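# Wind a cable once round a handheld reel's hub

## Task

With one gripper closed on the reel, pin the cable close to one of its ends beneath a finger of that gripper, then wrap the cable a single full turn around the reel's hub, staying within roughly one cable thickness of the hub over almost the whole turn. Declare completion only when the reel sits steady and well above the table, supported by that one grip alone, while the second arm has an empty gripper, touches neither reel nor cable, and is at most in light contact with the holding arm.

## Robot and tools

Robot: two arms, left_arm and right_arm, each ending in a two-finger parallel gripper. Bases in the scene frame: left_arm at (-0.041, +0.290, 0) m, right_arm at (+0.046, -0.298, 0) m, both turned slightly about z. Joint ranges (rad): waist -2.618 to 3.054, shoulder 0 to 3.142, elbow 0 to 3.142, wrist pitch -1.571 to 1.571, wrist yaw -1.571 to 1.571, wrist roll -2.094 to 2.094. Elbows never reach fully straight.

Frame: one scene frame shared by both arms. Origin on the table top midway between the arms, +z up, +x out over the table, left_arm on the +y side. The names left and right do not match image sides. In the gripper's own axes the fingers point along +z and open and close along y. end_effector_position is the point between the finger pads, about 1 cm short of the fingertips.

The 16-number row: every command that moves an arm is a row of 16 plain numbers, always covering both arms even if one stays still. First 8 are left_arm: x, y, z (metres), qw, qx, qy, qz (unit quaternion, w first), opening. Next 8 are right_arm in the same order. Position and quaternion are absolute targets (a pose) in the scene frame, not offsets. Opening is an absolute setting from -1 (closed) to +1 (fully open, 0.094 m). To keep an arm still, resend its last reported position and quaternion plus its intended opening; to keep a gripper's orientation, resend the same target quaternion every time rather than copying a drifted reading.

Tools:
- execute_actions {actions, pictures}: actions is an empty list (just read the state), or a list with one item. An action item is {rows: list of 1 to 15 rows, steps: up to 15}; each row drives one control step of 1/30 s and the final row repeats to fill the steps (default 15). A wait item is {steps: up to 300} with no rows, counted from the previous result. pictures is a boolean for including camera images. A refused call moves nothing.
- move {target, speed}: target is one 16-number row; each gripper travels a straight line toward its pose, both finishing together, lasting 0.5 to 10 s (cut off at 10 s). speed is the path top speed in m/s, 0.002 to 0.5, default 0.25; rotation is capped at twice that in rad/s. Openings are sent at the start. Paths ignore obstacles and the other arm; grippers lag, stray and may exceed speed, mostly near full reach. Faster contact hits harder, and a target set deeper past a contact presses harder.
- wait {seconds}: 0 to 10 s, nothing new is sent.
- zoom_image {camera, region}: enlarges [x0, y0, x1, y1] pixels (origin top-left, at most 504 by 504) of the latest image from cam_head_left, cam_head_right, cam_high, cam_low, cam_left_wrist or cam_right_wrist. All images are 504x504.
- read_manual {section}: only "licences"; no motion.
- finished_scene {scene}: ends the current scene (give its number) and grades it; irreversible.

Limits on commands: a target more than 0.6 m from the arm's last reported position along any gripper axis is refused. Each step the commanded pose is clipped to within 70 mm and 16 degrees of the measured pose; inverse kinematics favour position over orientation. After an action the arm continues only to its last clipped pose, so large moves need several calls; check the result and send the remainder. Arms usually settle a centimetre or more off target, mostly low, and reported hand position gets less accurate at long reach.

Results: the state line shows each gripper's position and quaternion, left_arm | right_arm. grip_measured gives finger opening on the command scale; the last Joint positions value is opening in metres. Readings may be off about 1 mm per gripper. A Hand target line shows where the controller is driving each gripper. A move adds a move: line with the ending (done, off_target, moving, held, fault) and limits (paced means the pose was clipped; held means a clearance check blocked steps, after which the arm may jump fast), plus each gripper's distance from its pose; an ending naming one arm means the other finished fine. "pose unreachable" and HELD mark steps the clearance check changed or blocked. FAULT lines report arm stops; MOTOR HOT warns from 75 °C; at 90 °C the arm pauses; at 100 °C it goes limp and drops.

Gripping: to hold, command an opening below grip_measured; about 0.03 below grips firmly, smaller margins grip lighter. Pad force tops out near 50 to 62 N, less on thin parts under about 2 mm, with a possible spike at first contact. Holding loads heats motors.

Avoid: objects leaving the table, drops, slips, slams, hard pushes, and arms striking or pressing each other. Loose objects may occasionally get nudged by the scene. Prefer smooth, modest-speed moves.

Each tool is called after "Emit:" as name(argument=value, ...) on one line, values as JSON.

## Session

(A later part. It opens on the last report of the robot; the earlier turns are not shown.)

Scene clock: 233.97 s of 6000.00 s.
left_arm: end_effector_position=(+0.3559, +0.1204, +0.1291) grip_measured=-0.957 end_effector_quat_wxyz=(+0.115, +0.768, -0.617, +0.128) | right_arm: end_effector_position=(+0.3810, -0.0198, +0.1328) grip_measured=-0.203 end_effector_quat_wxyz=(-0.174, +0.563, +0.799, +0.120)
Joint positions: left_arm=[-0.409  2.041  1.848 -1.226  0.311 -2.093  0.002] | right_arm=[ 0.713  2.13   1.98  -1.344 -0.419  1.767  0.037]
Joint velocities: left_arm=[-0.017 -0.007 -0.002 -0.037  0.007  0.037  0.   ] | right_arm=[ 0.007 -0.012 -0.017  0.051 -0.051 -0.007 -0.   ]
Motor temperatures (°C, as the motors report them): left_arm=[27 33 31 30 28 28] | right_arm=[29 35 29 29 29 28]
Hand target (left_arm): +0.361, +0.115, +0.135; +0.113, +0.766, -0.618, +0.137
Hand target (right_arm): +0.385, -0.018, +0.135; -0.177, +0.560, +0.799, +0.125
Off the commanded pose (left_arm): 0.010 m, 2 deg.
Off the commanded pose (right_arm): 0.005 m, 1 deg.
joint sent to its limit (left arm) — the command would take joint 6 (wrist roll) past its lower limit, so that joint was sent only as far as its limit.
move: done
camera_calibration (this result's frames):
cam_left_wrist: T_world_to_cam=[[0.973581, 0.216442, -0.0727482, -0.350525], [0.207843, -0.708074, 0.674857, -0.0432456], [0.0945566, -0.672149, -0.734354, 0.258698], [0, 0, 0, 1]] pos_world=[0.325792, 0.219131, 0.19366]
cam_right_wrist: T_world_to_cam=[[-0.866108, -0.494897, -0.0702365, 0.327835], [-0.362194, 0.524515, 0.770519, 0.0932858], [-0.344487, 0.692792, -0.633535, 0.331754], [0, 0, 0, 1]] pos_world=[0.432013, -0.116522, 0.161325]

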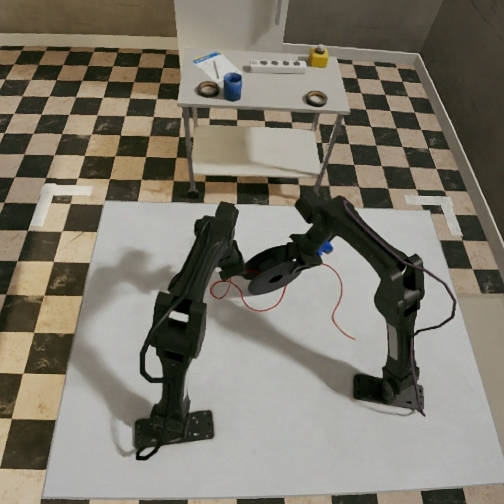

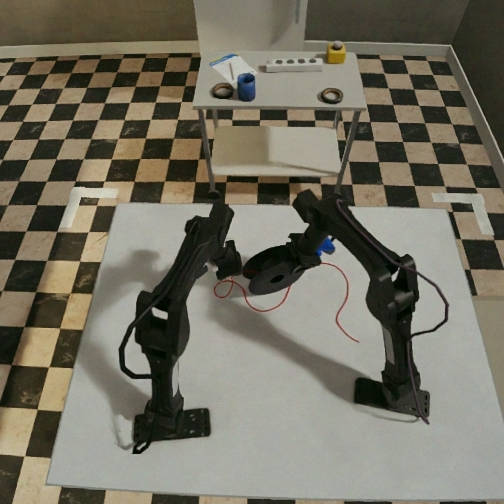

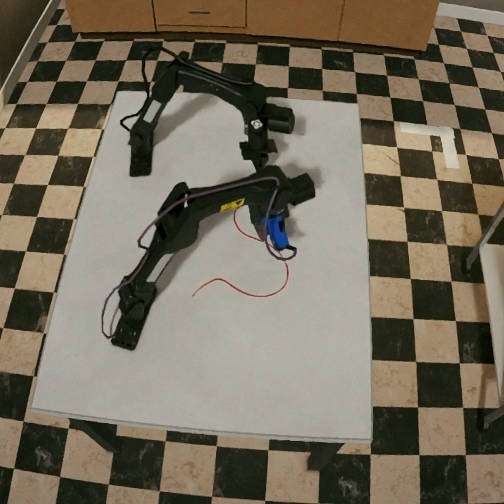

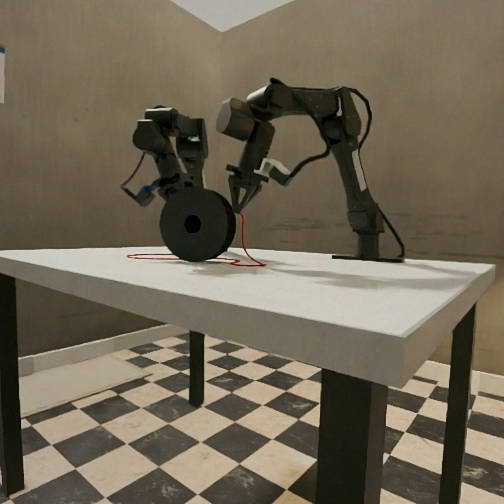

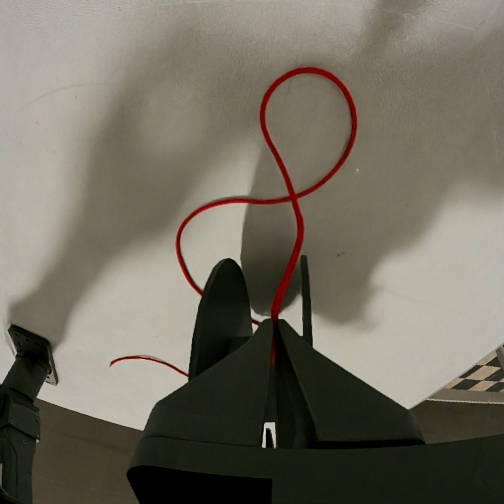

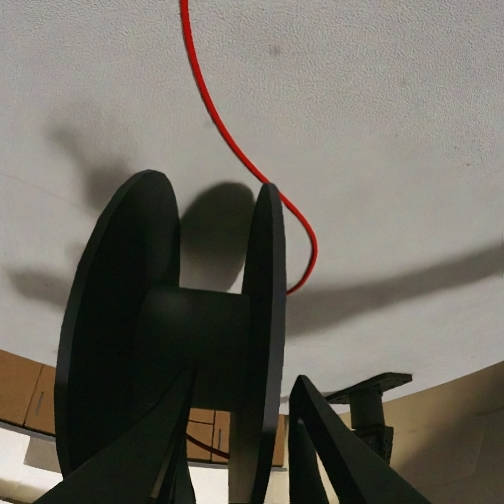

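Emit:
move(target=[0.378,0.068,0.142,-0.107,-0.778,0.604,-0.137,-1,0.381,-0.008,0.135,-0.177,0.56,0.799,0.124,-0.2], speed=0.03)

Emit:
zoom_image(camera="cam_head_right", region=[190, 200, 330, 320])

Scene clock: 239.73 s of 6000.00 s.
left_arm: end_effector_position=(+0.3779, +0.0732, +0.1365) grip_measured=-0.957 end_effector_quat_wxyz=(+0.121, +0.740, -0.647, +0.136) | right_arm: end_effector_position=(+0.3801, -0.0147, +0.1342) grip_measured=-0.203 end_effector_quat_wxyz=(-0.174, +0.562, +0.799, +0.121)
Joint positions: left_arm=[-0.489  2.208  2.132 -1.317  0.323 -2.093  0.002] | right_arm=[ 0.724  2.135  1.993 -1.344 -0.42   1.779  0.037]
Joint velocities: left_arm=[-0.002  0.002  0.022 -0.007  0.007 -0.051 -0.001] | right_arm=[ 0.012 -0.017  0.007 -0.037  0.051  0.051  0.   ]
Motor temperatures (°C, as the motors report them): left_arm=[27 33 32 30 28 28] | right_arm=[29 34 29 29 29 28]
Hand target (left_arm): +0.377, +0.068, +0.142; +0.125, +0.738, -0.648, +0.137
Hand target (right_arm): +0.381, -0.008, +0.135; -0.177, +0.560, +0.799, +0.125
Off the commanded pose (left_arm): 0.008 m, 7 deg.
Off the commanded pose (right_arm): 0.007 m, 1 deg.
joint sent to its limit (left arm) — the command would take joint 6 (wrist roll) past its lower limit, so that joint was sent only as far as its limit.
move: off_target (left_arm)
camera_calibration (this result's frames):
cam_left_wrist: T_world_to_cam=[[0.989185, 0.134921, -0.0575203, -0.363185], [0.136946, -0.709185, 0.691594, -0.061678], [0.0525181, -0.691992, -0.719992, 0.245687], [0, 0, 0, 1]] pos_world=[0.354801, 0.175274, 0.198659]
cam_right_wrist: T_world_to_cam=[[-0.866, -0.494705, -0.0728736, 0.329996], [-0.363455, 0.522639, 0.771199, 0.0895568], [-0.34343, 0.694345, -0.632409, 0.32832], [0, 0, 0, 1]] pos_world=[0.431082, -0.111522, 0.162614]

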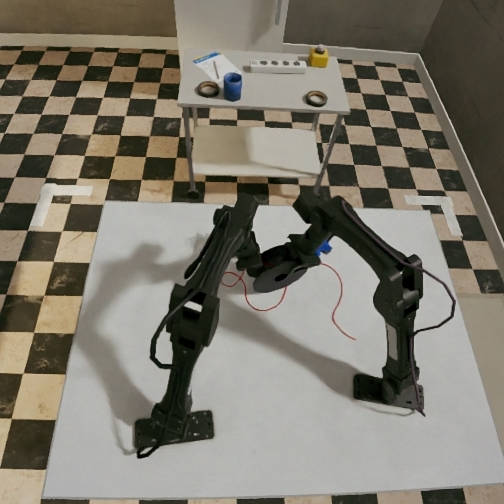

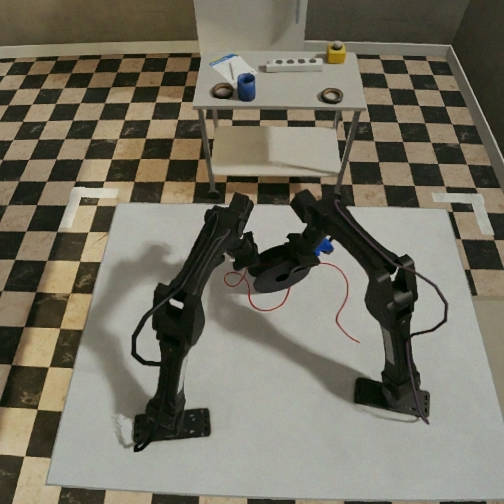

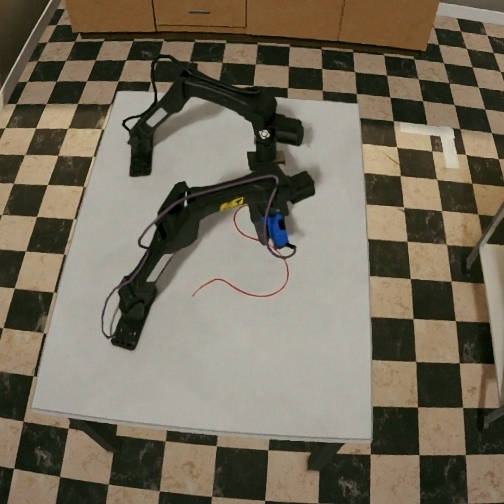

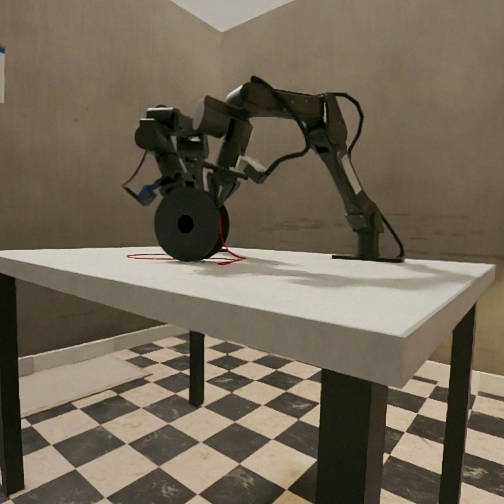

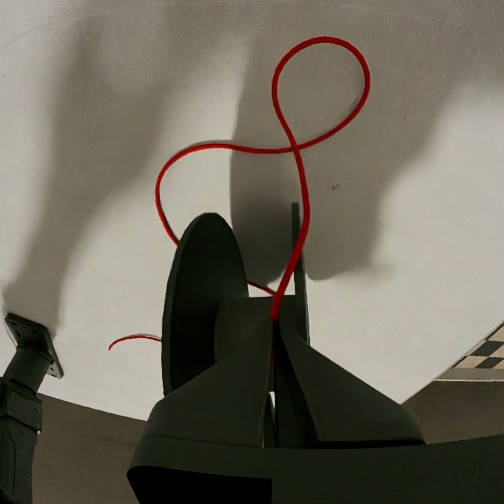

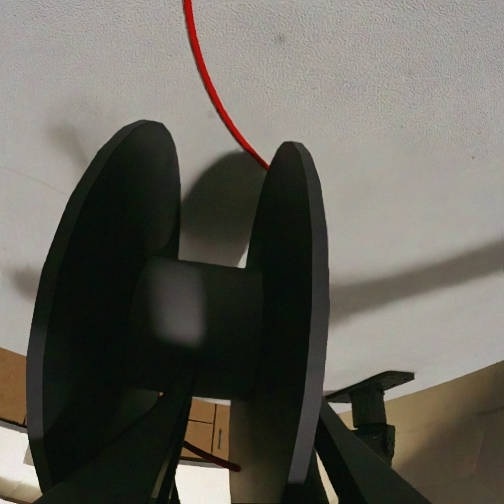

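Region (190, 200, 330, 320) of cam_head_right's 504x504 image, scaled by 3.600, with more detail than that image has; it fills the top 432 rows of this view, and the rest is white.

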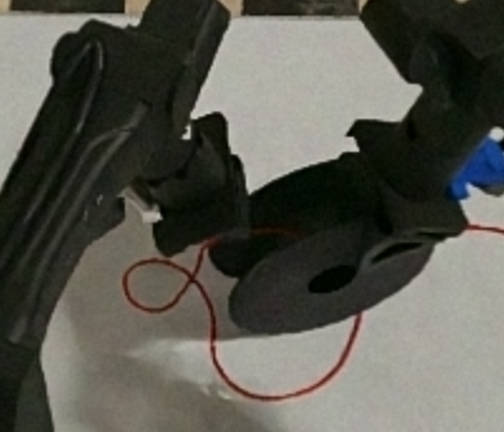

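Emit:
move(target=[0.375,0.032,0.138,-0.121,-0.74,0.647,-0.136,-1,0.381,-0.01,0.135,-0.177,0.56,0.799,0.124,-0.1], speed=0.025)

Emit:
zoom_image(camera="cam_head_right", region=[190, 200, 330, 320])

Scene clock: 246.17 s of 6000.00 s.
left_arm: end_effector_position=(+0.3758, +0.0377, +0.1327) grip_measured=-0.957 end_effector_quat_wxyz=(+0.128, +0.717, -0.672, +0.134) | right_arm: end_effector_position=(+0.3801, -0.0147, +0.1342) grip_measured=-0.103 end_effector_quat_wxyz=(-0.174, +0.563, +0.799, +0.121)
Joint positions: left_arm=[-0.559  2.289  2.25  -1.351  0.328 -2.093  0.002] | right_arm=[ 0.724  2.135  1.993 -1.344 -0.42   1.78   0.042]
Joint velocities: left_arm=[ 0.007 -0.002 -0.017  0.022 -0.007 -0.022  0.   ] | right_arm=[-0.012 -0.002  0.002 -0.037  0.037 -0.007  0.001]
Motor temperatures (°C, as the motors report them): left_arm=[27 34 32 30 28 28] | right_arm=[29 34 30 29 29 28]
Hand target (left_arm): +0.374, +0.033, +0.138; +0.132, +0.715, -0.673, +0.136
Hand target (right_arm): +0.381, -0.010, +0.135; -0.177, +0.560, +0.799, +0.124
Off the commanded pose (left_arm): 0.008 m, 4 deg.
Off the commanded pose (right_arm): 0.005 m, 1 deg.
joint sent to its limit (left arm) — the command would take joint 6 (wrist roll) past its lower limit, so that joint was sent only as far as its limit.
move: off_target (left_arm)
camera_calibration (this result's frames):
cam_left_wrist: T_world_to_cam=[[0.996266, 0.0653141, -0.0564599, -0.356775], [0.0861813, -0.713414, 0.695423, -0.0652358], [0.00514165, -0.697692, -0.716379, 0.236066], [0, 0, 0, 1]] pos_world=[0.359851, 0.141463, 0.194336]
cam_right_wrist: T_world_to_cam=[[-0.866183, -0.494409, -0.0727181, 0.330049], [-0.363159, 0.522807, 0.771225, 0.0894433], [-0.343283, 0.69443, -0.632395, 0.328263], [0, 0, 0, 1]] pos_world=[0.431052, -0.111538, 0.162612]

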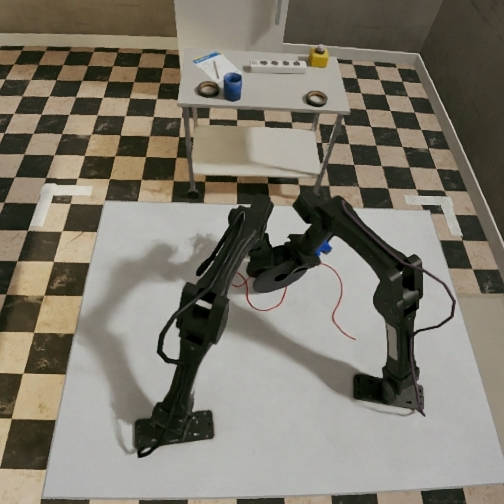

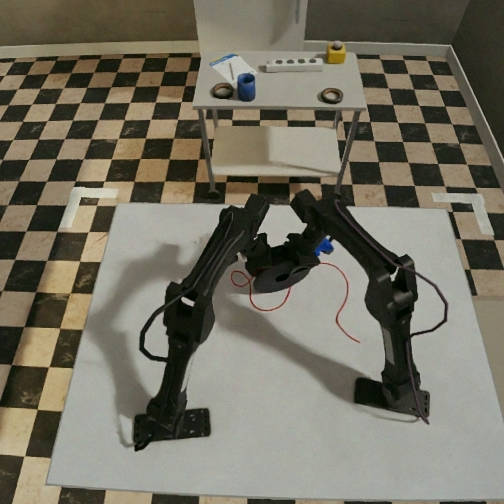

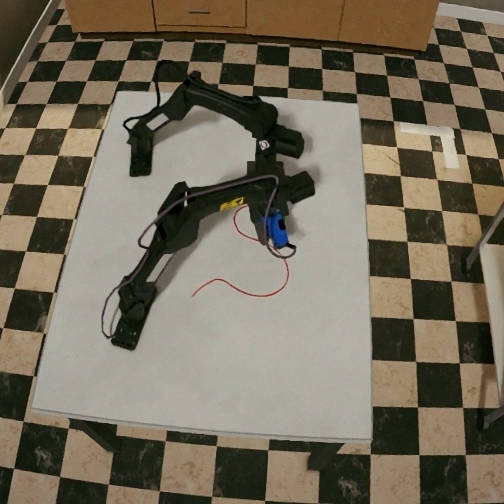

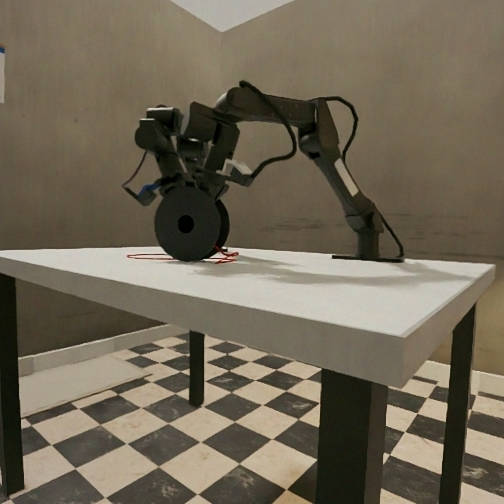

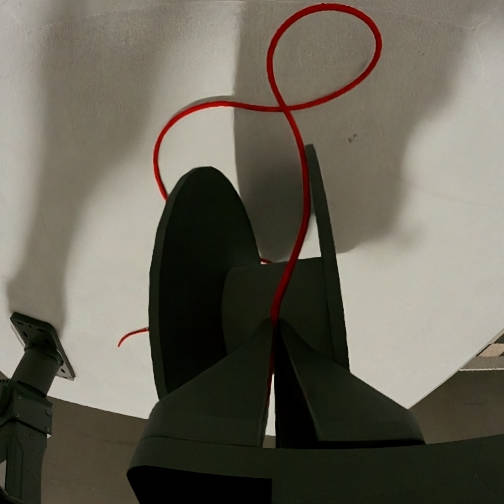

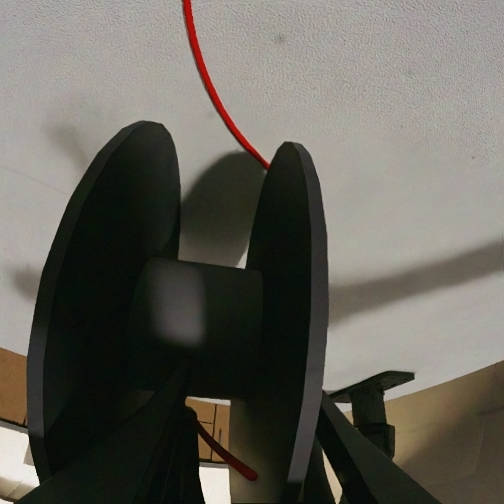

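Region (190, 200, 330, 320) of cam_head_right's 504x504 image, scaled by 3.600, with more detail than that image has; it fills the top 432 rows of this view, and the rest is white.

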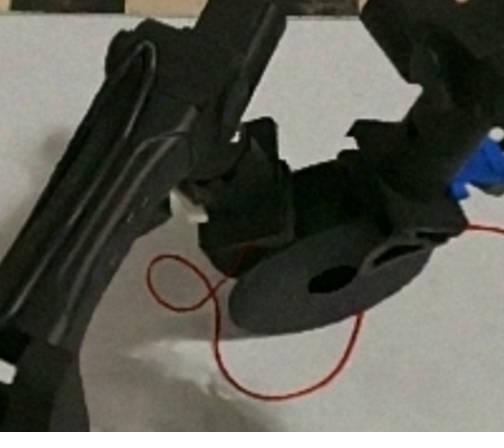

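Emit:
move(target=[0.372,0.018,0.134,-0.128,-0.717,0.672,-0.134,-1,0.379,-0.002,0.135,-0.177,0.56,0.799,0.124,-0.1], speed=0.02)

Emit:
zoom_image(camera="cam_right_wrist", region=[150, 340, 350, 504])

Scene clock: 259.60 s of 6000.00 s.
left_arm: end_effector_position=(+0.3729, +0.0234, +0.1298) grip_measured=-0.957 end_effector_quat_wxyz=(-0.130, -0.707, +0.683, -0.132) | right_arm: end_effector_position=(+0.3762, -0.0093, +0.1343) grip_measured=-0.103 end_effector_quat_wxyz=(-0.176, +0.562, +0.799, +0.120)
Joint positions: left_arm=[-0.588  2.317  2.286 -1.359  0.328 -2.093  0.002] | right_arm=[ 0.739  2.135  1.993 -1.342 -0.421  1.795  0.042]
Joint velocities: left_arm=[-0.002  0.027 -0.002 -0.022 -0.066  0.022 -0.001] | right_arm=[ 0.017 -0.022 -0.002 -0.051 -0.037 -0.007 -0.001]
Motor temperatures (°C, as the motors report them): left_arm=[27 34 32 30 28 28] | right_arm=[29 34 30 29 29 28]
Hand target (left_arm): +0.372, +0.018, +0.134; +0.133, +0.705, -0.684, +0.134
Hand target (right_arm): +0.379, -0.002, +0.135; -0.177, +0.560, +0.799, +0.125
Off the commanded pose (left_arm): 0.007 m, 2 deg.
Off the commanded pose (right_arm): 0.008 m, 1 deg.
joint sent to its limit (left arm) — the command would take joint 6 (wrist roll) past its lower limit, so that joint was sent only as far as its limit.
After step 180, 6.13 s passed at rest.
move: done
camera_calibration (this result's frames):
cam_left_wrist: T_world_to_cam=[[0.997713, 0.0366736, -0.0567763, -0.352911], [0.0658816, -0.715357, 0.695647, -0.0655761], [-0.0151034, -0.697796, -0.716137, 0.231569], [0, 0, 0, 1]] pos_world=[0.359921, 0.12762, 0.191416]
cam_right_wrist: T_world_to_cam=[[-0.865782, -0.495656, -0.0688943, 0.328655], [-0.360497, 0.522273, 0.772834, 0.0838988], [-0.347078, 0.693942, -0.630857, 0.324494], [0, 0, 0, 1]] pos_world=[0.427414, -0.106099, 0.162512]

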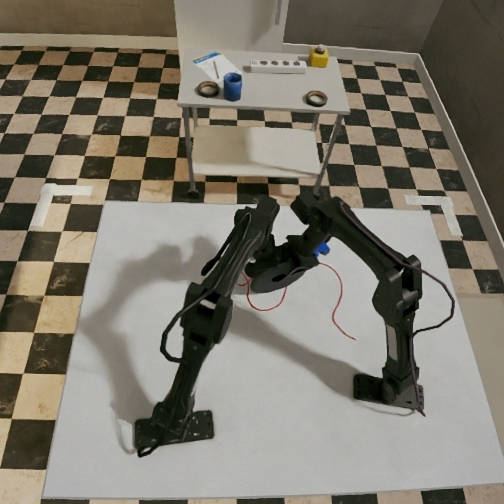

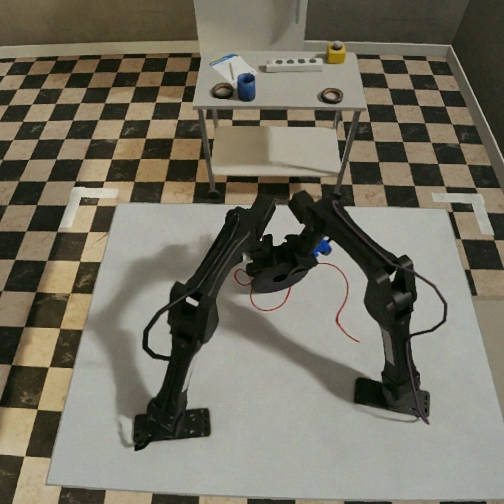

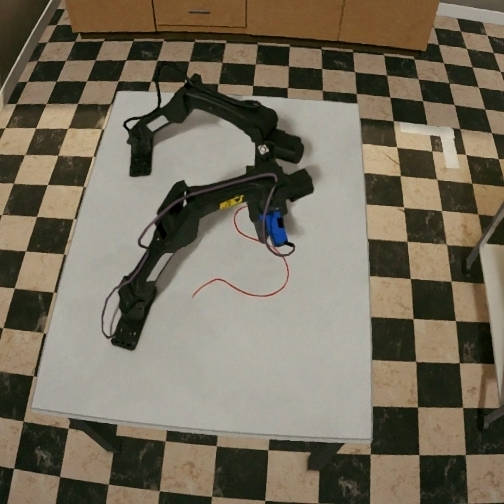

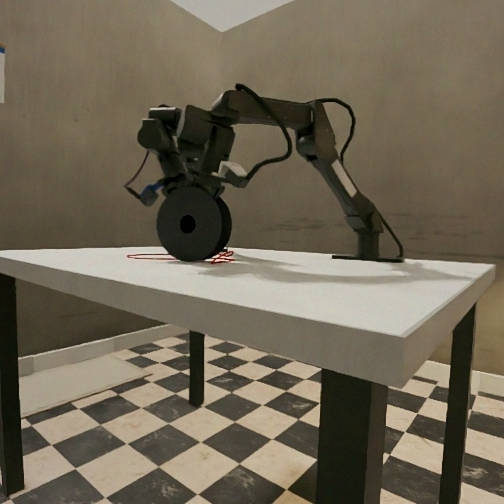

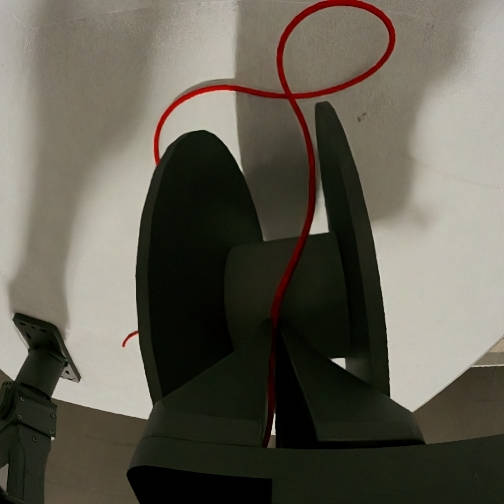

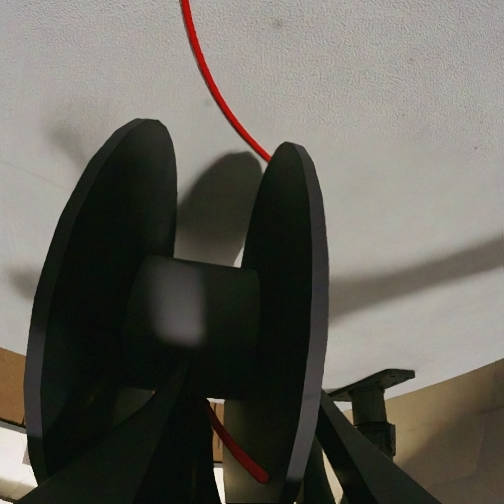

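Region (150, 340, 350, 504) of cam_right_wrist's 504x504 image, scaled by 2.520, with more detail than that image has; it fills the top 413 rows of this view, and the rest is white.

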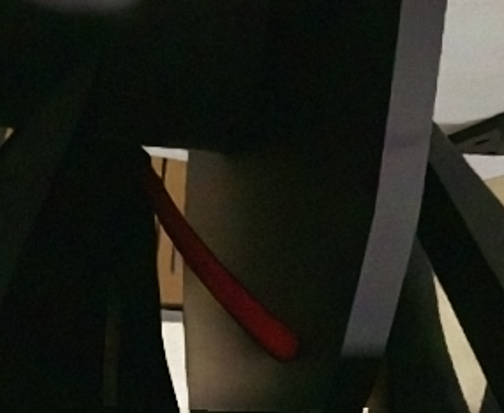

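Emit:
execute_actions(actions=[{"rows":[[0.372,0.018,0.134,-0.128,-0.717,0.672,-0.134,-1,0.374,-0.004,0.135,-0.177,0.56,0.799,0.124,-0.4],[0.372,0.018,0.134,-0.128,-0.717,0.672,-0.134,-1,0.374,-0.004,0.135,-0.177,0.56,0.799,0.124,-0.4],[0.372,0.018,0.134,-0.128,-0.717,0.672,-0.134,-1,0.374,-0.004,0.135,-0.177,0.56,0.799,0.124,-0.6],[0.372,0.018,0.134,-0.128,-0.717,0.672,-0.134,-1,0.374,-0.004,0.135,-0.177,0.56,0.799,0.124,-0.6],[0.372,0.018,0.134,-0.128,-0.717,0.672,-0.134,-1,0.374,-0.004,0.135,-0.177,0.56,0.799,0.124,-0.75],[0.372,0.018,0.134,-0.128,-0.717,0.672,-0.134,-1,0.374,-0.004,0.135,-0.177,0.56,0.799,0.124,-1]]}])

Scene clock: 265.17 s of 6000.00 s.
left_arm: end_effector_position=(+0.3758, +0.0234, +0.1320) grip_measured=-0.958 end_effector_quat_wxyz=(-0.128, -0.709, +0.680, -0.137) | right_arm: end_effector_position=(+0.3748, -0.0077, +0.1357) grip_measured=-0.899 end_effector_quat_wxyz=(-0.176, +0.561, +0.800, +0.121)
Joint positions: left_arm=[-0.585  2.319  2.297 -1.357  0.328 -2.098  0.002] | right_arm=[ 0.743  2.132  1.993 -1.342 -0.422  1.796  0.005]
Joint velocities: left_arm=[-0.002 -0.007  0.002  0.051 -0.007  0.051 -0.001] | right_arm=[ 0.007 -0.017 -0.012 -0.081 -0.11  -0.051  0.   ]
Motor temperatures (°C, as the motors report them): left_arm=[27 35 32 30 28 28] | right_arm=[29 34 30 29 29 28]
Hand target (left_arm): +0.372, +0.018, +0.134; +0.133, +0.705, -0.684, +0.134
Hand target (right_arm): +0.374, -0.004, +0.135; -0.177, +0.560, +0.800, +0.124
Off the commanded pose (left_arm): 0.007 m, 1 deg.
Off the commanded pose (right_arm): 0.004 m, 0 deg.
joint sent to its limit (left arm) — the command would take joint 6 (wrist roll) past its lower limit, so that joint was sent only as far as its limit.
Steps of this call (steps 1 to 152: nothing new was sent; steps 153 to 167: all 15 steps of this action). Readings (end_effector_position):
153: left_arm (+0.3728, +0.0235, +0.1298) | right_arm (+0.3765, -0.0092, +0.1344)
154: left_arm (+0.3728, +0.0235, +0.1298) | right_arm (+0.3768, -0.0090, +0.1344)
156: left_arm (+0.3728, +0.0235, +0.1298) | right_arm (+0.3775, -0.0086, +0.1345)
160: left_arm (+0.3762, +0.0238, +0.1325) | right_arm (+0.3749, -0.0086, +0.1357)
167: the state above
camera_calibration (this result's frames):
cam_left_wrist: T_world_to_cam=[[0.997827, 0.0435992, -0.0493923, -0.356819], [0.06572, -0.711312, 0.699797, -0.0679031], [-0.00462269, -0.701523, -0.712632, 0.228874], [0, 0, 0, 1]] pos_world=[0.361565, 0.127817, 0.192997]
cam_right_wrist: T_world_to_cam=[[-0.863865, -0.498633, -0.0714331, 0.327887], [-0.363592, 0.519097, 0.773523, 0.0825203], [-0.348624, 0.694192, -0.629729, 0.324123], [0, 0, 0, 1]] pos_world=[0.426251, -0.104344, 0.1637]

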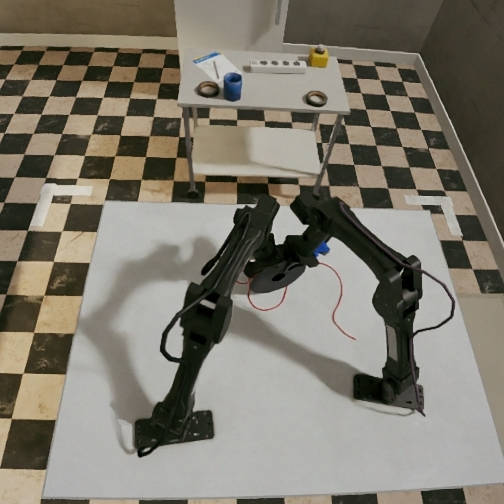

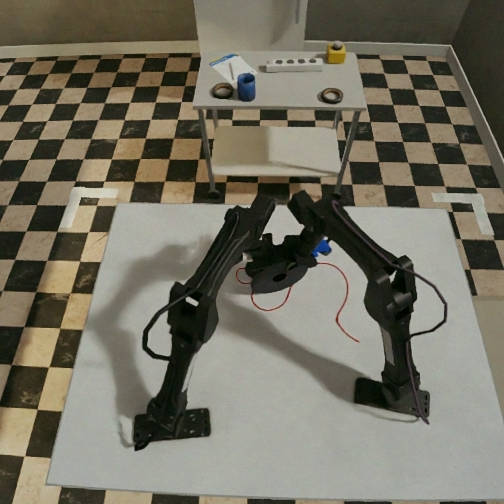

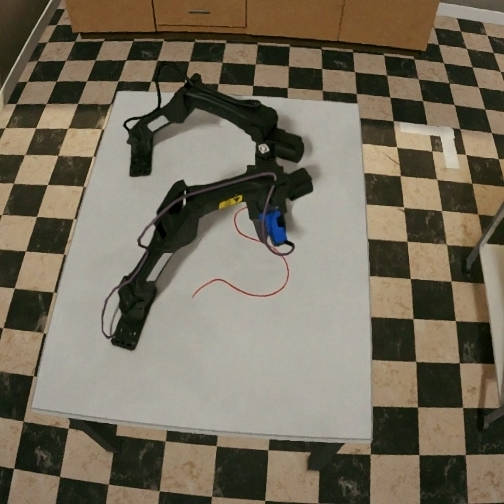

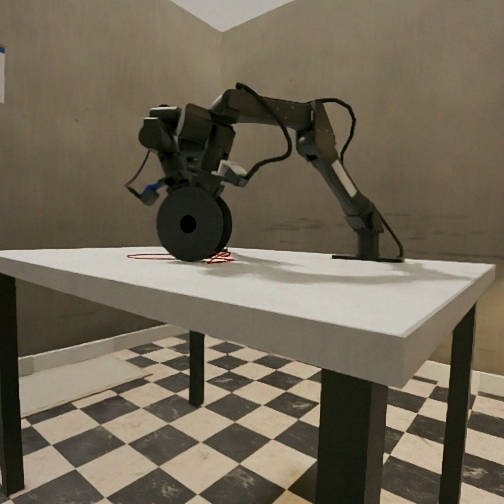

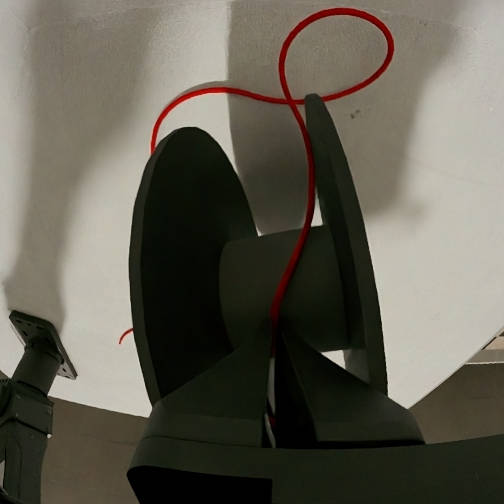

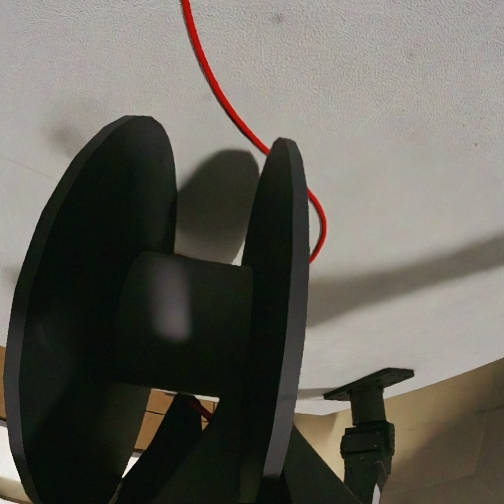

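Emit:
move(target=[0.365,0.05,0.16,-0.128,-0.717,0.672,-0.134,-0.7,0.374,-0.004,0.135,-0.177,0.56,0.799,0.124,-1], speed=0.06)

Emit:
move(target=[0.3,0.25,0.17,0,-0.5,0.866,0,0,0.37,-0.02,0.2,-0.1,0.4,0.91,0.04,-1], speed=0.15)

Emit:
move(target=[0.3,0.25,0.15,0,0,1,0,0,0.3,-0.08,0.23,0.13,0,0.991,0,-1], speed=0.15)

Scene clock: 279.90 s of 6000.00 s.
left_arm: end_effector_position=(+0.3708, +0.0437, +0.1528) grip_measured=-0.703 end_effector_quat_wxyz=(+0.128, +0.716, -0.673, +0.137) | right_arm: end_effector_position=(+0.3770, -0.0073, +0.1357) grip_measured=-0.898 end_effector_quat_wxyz=(-0.174, +0.565, +0.797, +0.124)
Joint positions: left_arm=[-0.55   2.269  2.297 -1.416  0.331 -2.083  0.014] | right_arm=[ 0.743  2.131  1.991 -1.332 -0.419  1.807  0.005]
Joint velocities: left_arm=[ 0.007  0.007 -0.012 -0.007  0.022  0.007 -0.   ] | right_arm=[ 0.002 -0.002  0.007 -0.007 -0.007 -0.11   0.   ]
Motor temperatures (°C, as the motors report them): left_arm=[27 35 32 29 28 28] | right_arm=[29 35 30 29 29 28]
Hand target (left_arm): +0.366, +0.050, +0.160; +0.128, +0.717, -0.672, +0.134
Hand target (right_arm): +0.374, -0.004, +0.135; -0.177, +0.560, +0.799, +0.124
Off the commanded pose (left_arm): 0.011 m, 0 deg.
Off the commanded pose (right_arm): 0.005 m, 1 deg.
After step 240, 5.67 s passed at rest.
move: off_target (left_arm)
camera_calibration (this result's frames):
cam_left_wrist: T_world_to_cam=[[0.996525, 0.0639363, -0.053391, -0.351486], [0.0830272, -0.710841, 0.698435, -0.073871], [0.00670284, -0.700441, -0.713679, 0.253783], [0, 0, 0, 1]] pos_world=[0.354697, 0.147722, 0.213947]
cam_right_wrist: T_world_to_cam=[[-0.868926, -0.488933, -0.0768922, 0.332763], [-0.362208, 0.522301, 0.772014, 0.0827806], [-0.337302, 0.698674, -0.630937, 0.320582], [0, 0, 0, 1]] pos_world=[0.427263, -0.10452, 0.163946]

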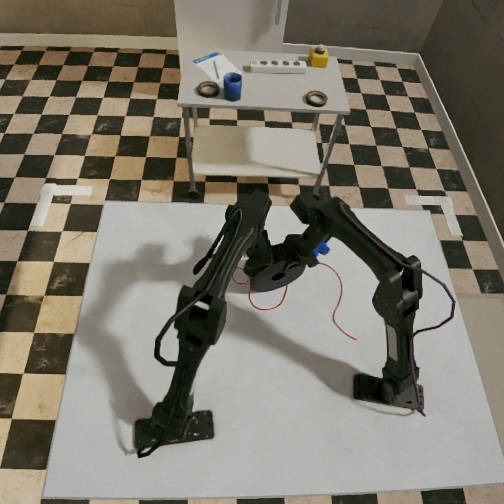

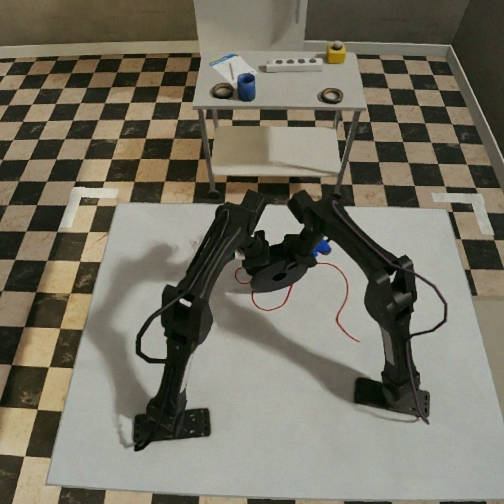

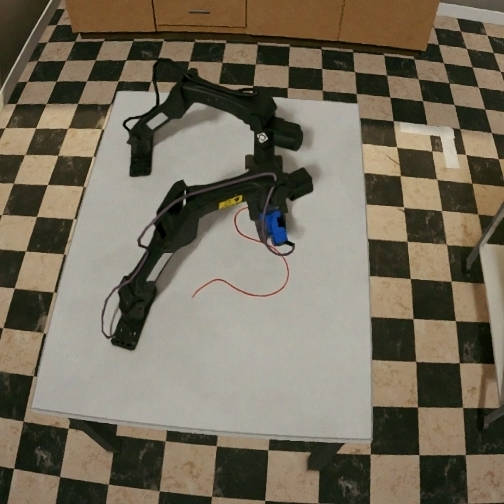

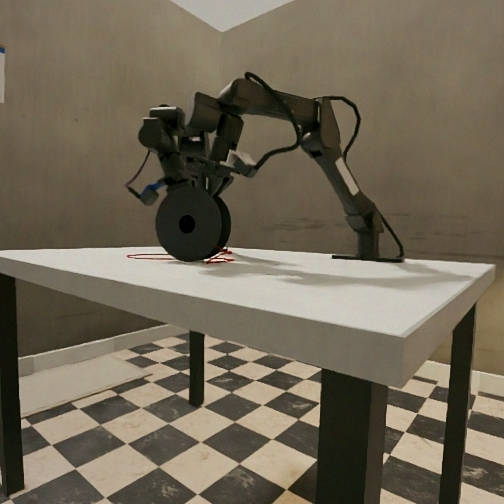

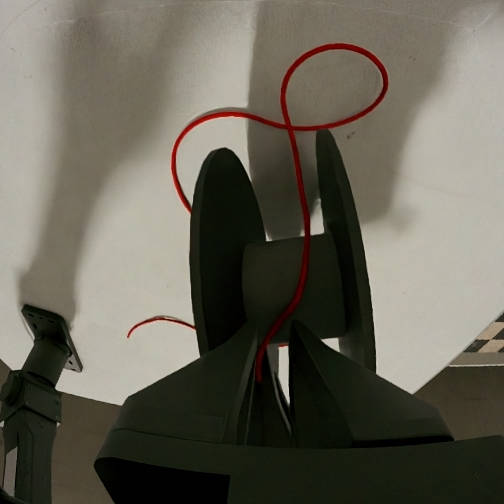

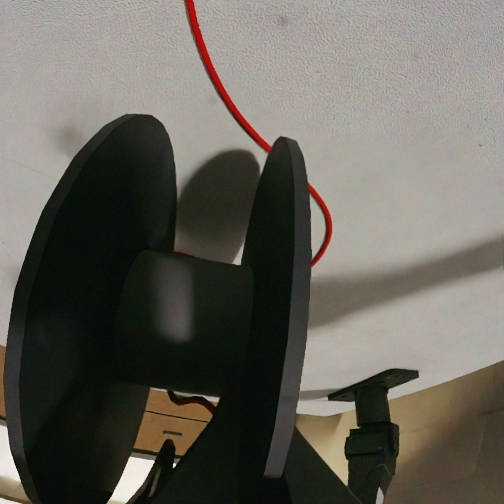

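Scene clock: 282.73 s of 6000.00 s.
left_arm: end_effector_position=(+0.3082, +0.2461, +0.1648) grip_measured=-0.003 end_effector_quat_wxyz=(-0.008, -0.502, +0.865, -0.002) | right_arm: end_effector_position=(+0.3702, -0.0228, +0.1831) grip_measured=-0.894 end_effector_quat_wxyz=(-0.075, +0.420, +0.898, +0.105)
Joint positions: left_arm=[-0.251  1.903  1.843 -1.521  0.013 -1.173  0.047] | right_arm=[ 0.793  2.121  2.21  -1.552 -0.236  1.491  0.005]
Joint velocities: left_arm=[-0.002  0.002  0.007  0.022 -0.11   0.007 -0.   ] | right_arm=[-0.012 -0.002  0.002 -0.066 -0.037 -0.037  0.   ]
Motor temperatures (°C, as the motors report them): left_arm=[27 35 32 29 28 28] | right_arm=[29 35 30 29 29 28]
Hand target (left_arm): +0.305, +0.251, +0.170; +0.001, -0.501, +0.865, -0.002
Hand target (right_arm): +0.369, -0.021, +0.200; -0.061, +0.408, +0.903, +0.122
Off the commanded pose (left_arm): 0.010 m, 1 deg.
Off the commanded pose (right_arm): 0.017 m, 8 deg.
joint sent to its limit (right arm) — the command would take joint 4 (wrist pitch) past its lower limit, so that joint was sent only as far as its limit.
move: off_target (right_arm)
camera_calibration (this result's frames):
cam_left_wrist: T_world_to_cam=[[0.877062, -0.477232, -0.0548873, -0.131139], [-0.418405, -0.815046, 0.400796, 0.296006], [-0.236008, -0.328557, -0.914522, 0.420975], [0, 0, 0, 1]] pos_world=[0.338221, 0.316989, 0.259155]
cam_right_wrist: T_world_to_cam=[[-0.636131, -0.754326, -0.162262, 0.246247], [-0.667243, 0.432203, 0.60662, 0.193001], [-0.387459, 0.494158, -0.778256, 0.399893], [0, 0, 0, 1]] pos_world=[0.440366, -0.0952751, 0.234097]

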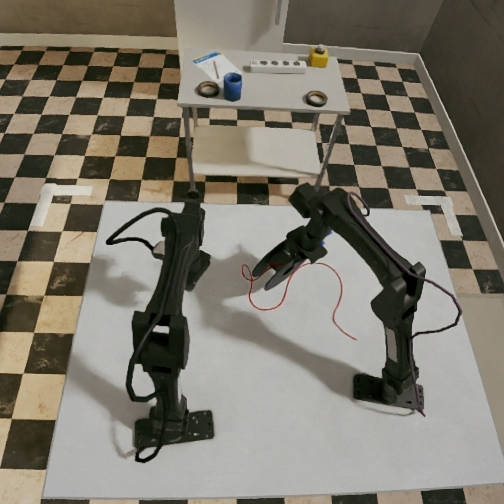

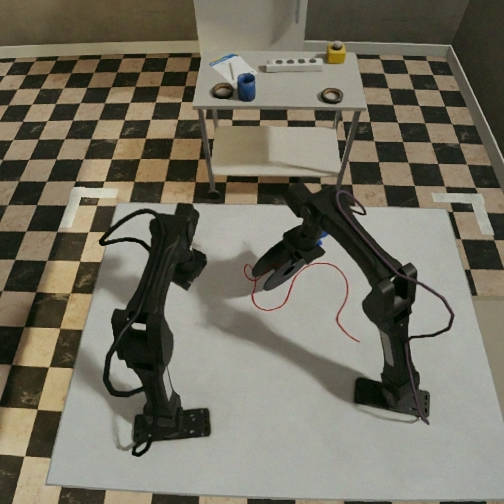

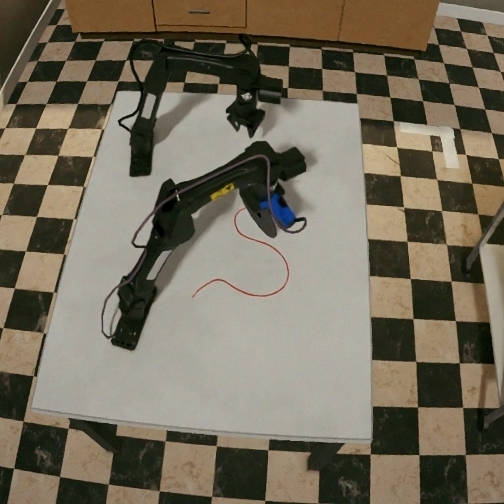

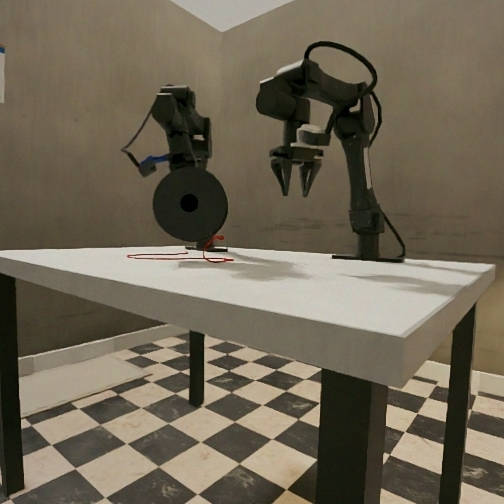

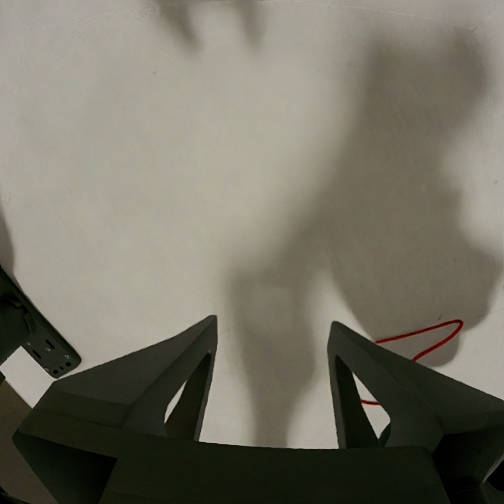

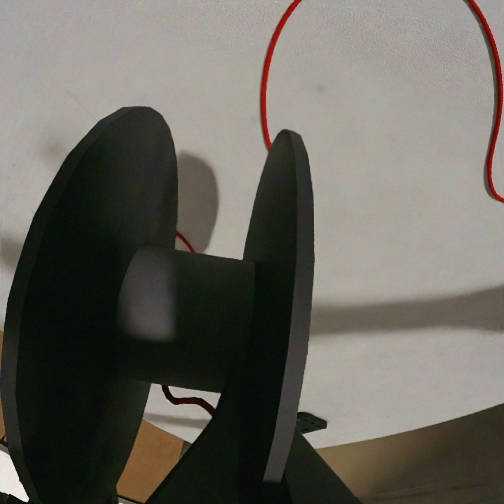

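Scene clock: 286.70 s of 6000.00 s.
left_arm: end_effector_position=(+0.3009, +0.2482, +0.1417) grip_measured=-0.003 end_effector_quat_wxyz=(-0.019, -0.003, +1.000, -0.001) | right_arm: end_effector_position=(+0.2982, -0.0798, +0.2227) grip_measured=-0.894 end_effector_quat_wxyz=(+0.107, +0.006, +0.994, -0.005)
Joint positions: left_arm=[-0.251  1.887  1.728 -1.449  0.006 -0.127  0.047] | right_arm=[ 0.986  1.724  1.835 -1.539  0.16   0.797  0.005]
Joint velocities: left_arm=[-0.002 -0.002  0.007  0.007 -0.037 -0.007 -0.001] | right_arm=[-0.007  0.012 -0.012 -0.022  0.022 -0.022 -0.   ]
Motor temperatures (°C, as the motors report them): left_arm=[27 35 32 29 28 28] | right_arm=[29 35 30 29 29 28]
Hand target (left_arm): +0.300, +0.250, +0.150; -0.000, +0.000, +1.000, +0.000
Hand target (right_arm): +0.299, -0.080, +0.229; +0.127, +0.000, +0.992, -0.000
Off the commanded pose (left_arm): 0.009 m, 2 deg.
Off the commanded pose (right_arm): 0.008 m, 3 deg.
move: off_target (right_arm)
camera_calibration (this result's frames):
cam_left_wrist: T_world_to_cam=[[0.0258086, -0.998452, -0.0492698, 0.259635], [-0.905943, -0.0441964, 0.421086, 0.256413], [-0.422612, 0.033768, -0.905681, 0.363709], [0, 0, 0, 1]] pos_world=[0.379303, 0.258284, 0.234225]
cam_right_wrist: T_world_to_cam=[[0.170657, -0.983973, 0.0517124, -0.142625], [-0.955938, -0.152615, 0.250782, 0.264198], [-0.238871, -0.0922317, -0.966661, 0.381842], [0, 0, 0, 1]] pos_world=[0.368107, -0.0648006, 0.310231]

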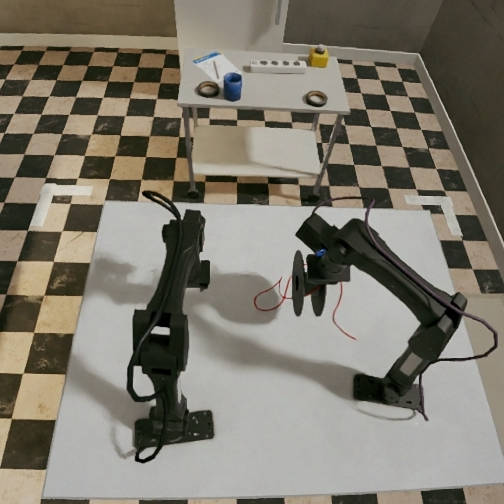

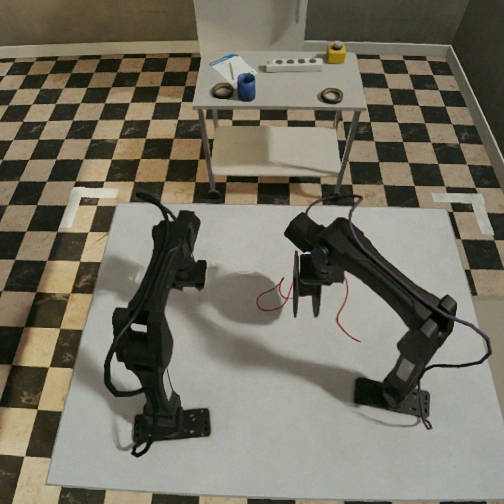

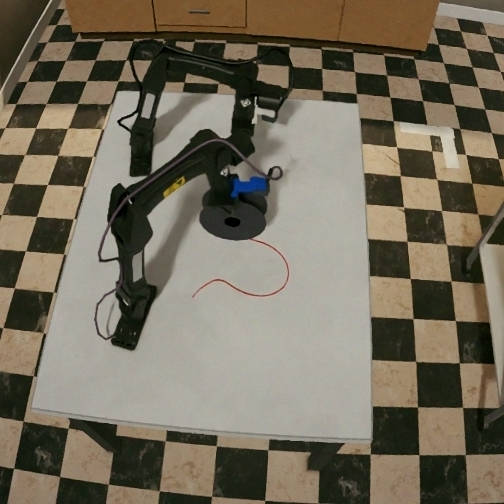

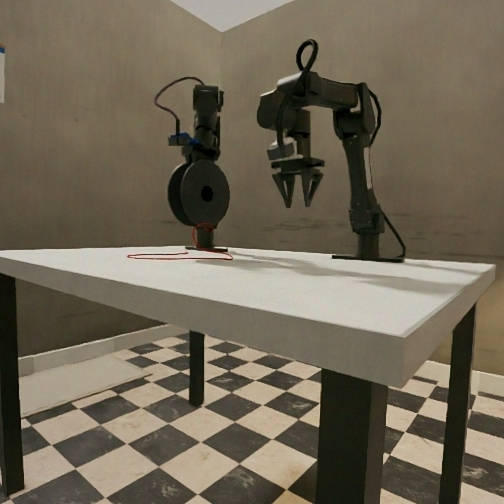

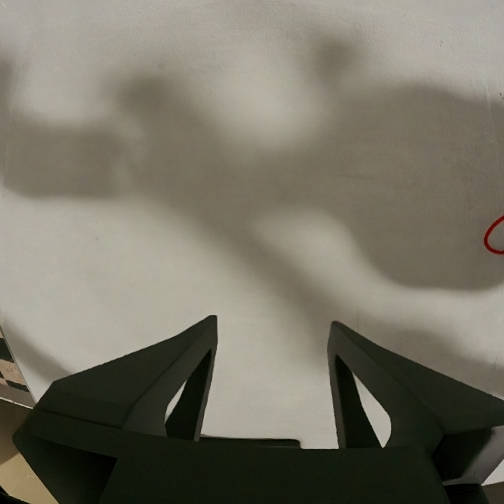

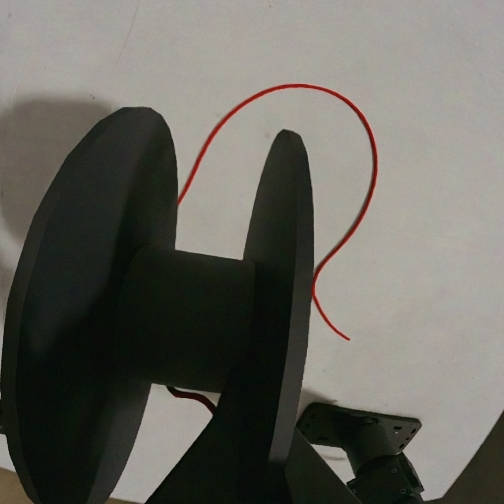

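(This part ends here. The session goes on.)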